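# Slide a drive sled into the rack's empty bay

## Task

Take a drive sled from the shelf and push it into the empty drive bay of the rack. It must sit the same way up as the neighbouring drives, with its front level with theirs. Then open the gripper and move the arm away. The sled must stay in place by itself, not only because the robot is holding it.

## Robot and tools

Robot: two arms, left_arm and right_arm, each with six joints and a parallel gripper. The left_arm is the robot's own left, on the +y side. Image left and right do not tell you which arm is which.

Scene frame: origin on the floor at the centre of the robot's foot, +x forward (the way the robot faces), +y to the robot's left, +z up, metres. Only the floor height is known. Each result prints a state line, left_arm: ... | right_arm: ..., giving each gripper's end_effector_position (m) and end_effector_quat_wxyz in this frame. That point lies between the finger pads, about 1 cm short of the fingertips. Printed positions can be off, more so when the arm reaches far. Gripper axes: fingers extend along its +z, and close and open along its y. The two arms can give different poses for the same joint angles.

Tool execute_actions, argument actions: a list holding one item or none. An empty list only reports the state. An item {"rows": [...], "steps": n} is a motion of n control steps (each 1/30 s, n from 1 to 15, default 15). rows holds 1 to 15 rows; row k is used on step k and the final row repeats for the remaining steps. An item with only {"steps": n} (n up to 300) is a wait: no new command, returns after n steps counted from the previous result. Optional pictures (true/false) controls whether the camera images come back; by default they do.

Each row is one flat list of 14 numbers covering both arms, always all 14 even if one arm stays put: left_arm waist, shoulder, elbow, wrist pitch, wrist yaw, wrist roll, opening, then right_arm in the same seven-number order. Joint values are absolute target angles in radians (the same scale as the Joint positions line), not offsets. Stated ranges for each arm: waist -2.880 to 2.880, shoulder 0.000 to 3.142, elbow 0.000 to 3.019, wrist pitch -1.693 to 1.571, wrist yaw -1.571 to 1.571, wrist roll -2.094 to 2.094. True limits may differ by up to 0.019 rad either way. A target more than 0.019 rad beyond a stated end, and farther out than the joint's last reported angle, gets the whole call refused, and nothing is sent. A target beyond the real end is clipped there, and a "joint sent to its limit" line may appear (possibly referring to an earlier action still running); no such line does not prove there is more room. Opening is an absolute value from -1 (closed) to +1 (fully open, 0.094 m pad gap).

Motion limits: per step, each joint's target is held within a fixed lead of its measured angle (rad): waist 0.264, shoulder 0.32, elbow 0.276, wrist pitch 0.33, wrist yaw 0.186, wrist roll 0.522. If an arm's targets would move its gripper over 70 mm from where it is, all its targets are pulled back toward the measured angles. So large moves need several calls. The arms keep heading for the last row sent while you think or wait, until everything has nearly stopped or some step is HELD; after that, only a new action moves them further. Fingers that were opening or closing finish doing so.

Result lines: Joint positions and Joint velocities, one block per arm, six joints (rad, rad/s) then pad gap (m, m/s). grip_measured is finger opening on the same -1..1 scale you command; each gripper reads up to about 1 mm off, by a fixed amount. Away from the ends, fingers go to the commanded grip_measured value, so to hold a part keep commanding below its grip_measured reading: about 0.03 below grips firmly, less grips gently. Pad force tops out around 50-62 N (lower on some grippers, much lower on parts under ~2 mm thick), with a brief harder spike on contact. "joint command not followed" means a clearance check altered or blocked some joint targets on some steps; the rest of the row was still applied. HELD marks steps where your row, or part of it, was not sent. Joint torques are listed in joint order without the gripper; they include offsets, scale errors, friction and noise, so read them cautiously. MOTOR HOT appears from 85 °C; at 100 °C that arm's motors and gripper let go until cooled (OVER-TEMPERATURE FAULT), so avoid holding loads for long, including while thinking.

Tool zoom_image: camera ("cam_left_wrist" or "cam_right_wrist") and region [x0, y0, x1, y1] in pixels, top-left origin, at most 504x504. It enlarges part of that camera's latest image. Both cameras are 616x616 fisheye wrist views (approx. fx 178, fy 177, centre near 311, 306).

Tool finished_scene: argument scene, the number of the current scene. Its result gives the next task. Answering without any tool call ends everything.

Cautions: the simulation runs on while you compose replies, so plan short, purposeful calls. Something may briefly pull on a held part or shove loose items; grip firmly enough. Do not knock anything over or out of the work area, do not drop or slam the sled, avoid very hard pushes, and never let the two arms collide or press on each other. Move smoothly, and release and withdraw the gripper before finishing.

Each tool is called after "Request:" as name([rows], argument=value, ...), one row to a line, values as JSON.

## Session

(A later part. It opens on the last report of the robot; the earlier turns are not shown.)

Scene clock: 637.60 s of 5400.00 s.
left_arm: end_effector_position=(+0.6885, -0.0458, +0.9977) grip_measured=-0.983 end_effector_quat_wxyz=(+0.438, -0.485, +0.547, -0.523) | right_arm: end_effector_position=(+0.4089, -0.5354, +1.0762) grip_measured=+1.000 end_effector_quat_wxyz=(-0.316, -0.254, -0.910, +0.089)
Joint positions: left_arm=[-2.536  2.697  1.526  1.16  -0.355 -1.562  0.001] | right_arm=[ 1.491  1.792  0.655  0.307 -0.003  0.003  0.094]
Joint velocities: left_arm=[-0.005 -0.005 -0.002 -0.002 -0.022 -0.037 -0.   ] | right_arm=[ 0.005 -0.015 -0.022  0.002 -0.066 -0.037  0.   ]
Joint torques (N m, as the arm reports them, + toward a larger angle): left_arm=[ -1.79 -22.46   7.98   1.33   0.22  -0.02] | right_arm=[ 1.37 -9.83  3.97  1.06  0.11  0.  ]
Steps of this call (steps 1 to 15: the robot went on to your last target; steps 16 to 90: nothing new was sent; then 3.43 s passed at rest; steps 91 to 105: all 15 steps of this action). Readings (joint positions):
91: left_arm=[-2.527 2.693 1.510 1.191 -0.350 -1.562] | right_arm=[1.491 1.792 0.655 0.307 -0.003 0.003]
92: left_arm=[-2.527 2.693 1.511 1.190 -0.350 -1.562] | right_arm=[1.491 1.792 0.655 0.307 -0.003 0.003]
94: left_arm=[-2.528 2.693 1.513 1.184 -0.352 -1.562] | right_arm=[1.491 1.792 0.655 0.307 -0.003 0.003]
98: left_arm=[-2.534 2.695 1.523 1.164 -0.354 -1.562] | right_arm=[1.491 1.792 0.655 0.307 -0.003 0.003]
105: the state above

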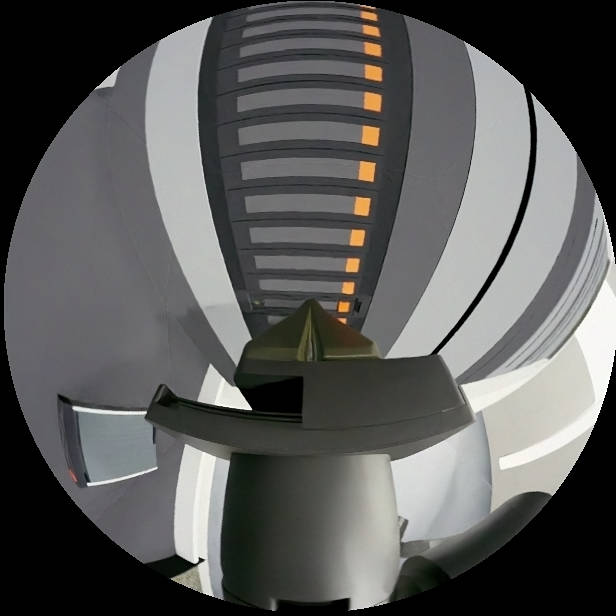

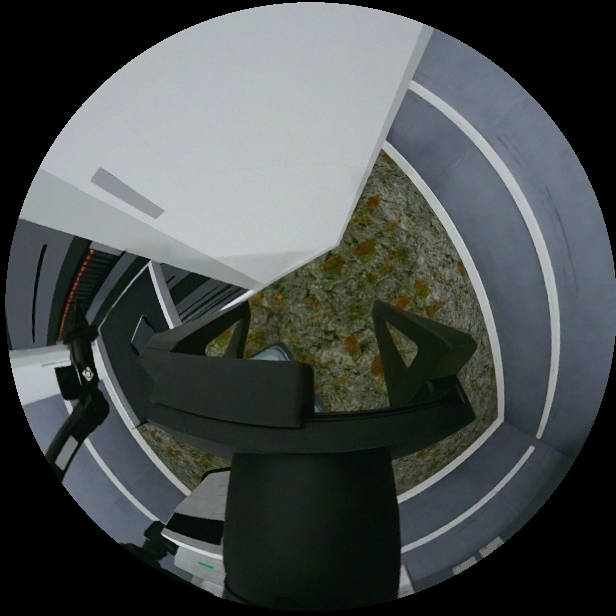

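It stopped hard at x≈0.688 while the tip swept across the face. Retreating to inspect.

Request:
execute_actions([
  {"rows":[[-2.545,2.69,1.48,1.2,-0.36,-1.57,-1,1.5,1.8,0.65,0.3,0,0,1],[-2.56,2.68,1.43,1.24,-0.38,-1.57,-1,1.5,1.8,0.65,0.3,0,0,1],[-2.58,2.67,1.37,1.29,-0.4,-1.57,-1,1.5,1.8,0.65,0.3,0,0,1],[-2.6,2.66,1.3,1.35,-0.4,-1.57,-1,1.5,1.8,0.65,0.3,0,0,1],[-2.61,2.65,1.22,1.41,-0.4,-1.57,-1,1.5,1.8,0.65,0.3,0,0,1],[-2.62,2.63,1.15,1.45,-0.4,-1.57,-1,1.5,1.8,0.65,0.3,0,0,1]],"steps":15},
])

Request:
zoom_image(camera="cam_left_wrist", region=[260,150,420,310])

Scene clock: 644.37 s of 5400.00 s.
left_arm: end_effector_position=(+0.5414, -0.0290, +0.9718) grip_measured=-0.983 end_effector_quat_wxyz=(+0.414, -0.478, +0.587, -0.505) | right_arm: end_effector_position=(+0.4089, -0.5354, +1.0762) grip_measured=+1.000 end_effector_quat_wxyz=(-0.316, -0.254, -0.910, +0.089)
Joint positions: left_arm=[-2.632  2.655  1.132  1.425 -0.399 -1.562  0.001] | right_arm=[ 1.491  1.792  0.655  0.307 -0.003  0.003  0.094]
Joint velocities: left_arm=[ 0.044 -0.054  0.017  0.042 -0.081 -0.037 -0.   ] | right_arm=[-0.005 -0.015 -0.002  0.022 -0.022 -0.007  0.   ]
Joint torques (N m, as the arm reports them, + toward a larger angle): left_arm=[ -0.47 -20.06   2.61   2.92  -0.11  -0.02] | right_arm=[ 1.4  -9.73  3.97  1.04  0.09  0.01]
Steps of this call (steps 1 to 15: the robot went on to your last target; steps 16 to 90: nothing new was sent; then 3.27 s passed at rest; steps 91 to 105: all 15 steps of this action). Readings (joint positions):
91: left_arm=[-2.536 2.697 1.518 1.164 -0.355 -1.562] | right_arm=[1.491 1.792 0.655 0.307 -0.003 0.003]
92: left_arm=[-2.538 2.693 1.501 1.178 -0.365 -1.562] | right_arm=[1.491 1.792 0.655 0.307 -0.003 0.003]
94: left_arm=[-2.545 2.676 1.420 1.244 -0.391 -1.562] | right_arm=[1.491 1.792 0.655 0.307 -0.003 0.003]
98: left_arm=[-2.588 2.645 1.186 1.395 -0.399 -1.562] | right_arm=[1.491 1.792 0.655 0.307 -0.003 0.003]
105: the state above

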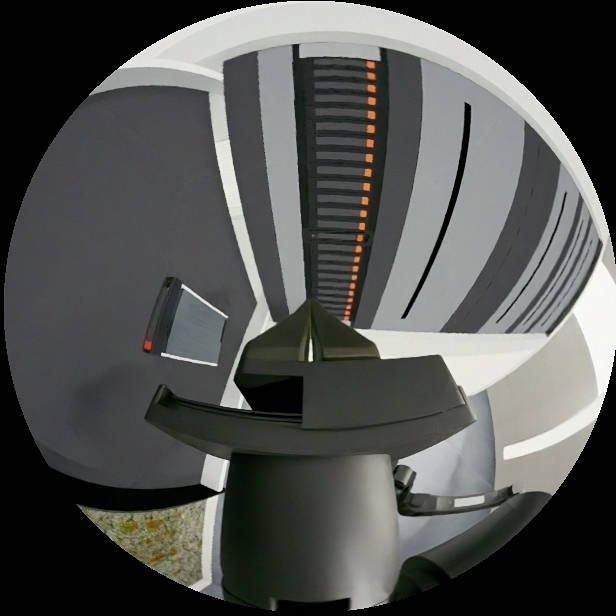

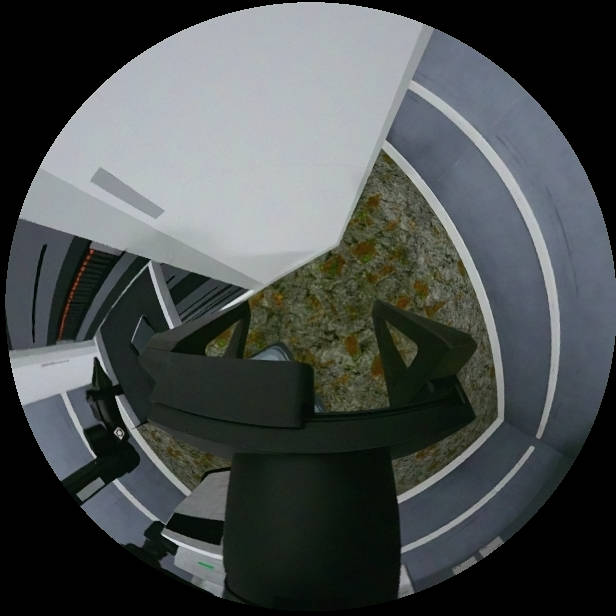

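Region (260, 150, 420, 310) of cam_left_wrist's 616x616 image, scaled by 3.150, with more detail than that image has.

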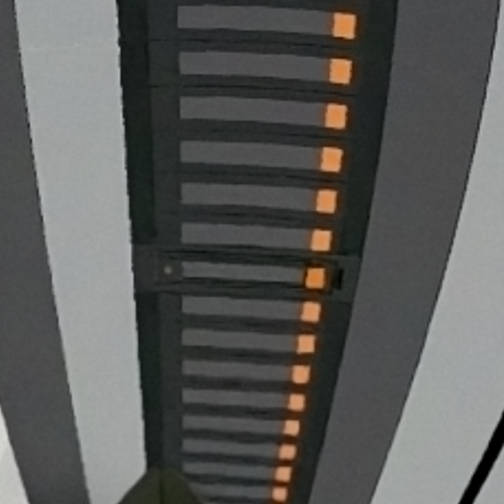

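The sled looks flush, with its latch lined up with the others.

Request:
finished_scene(scene=1)

The scene is finished: the task was done.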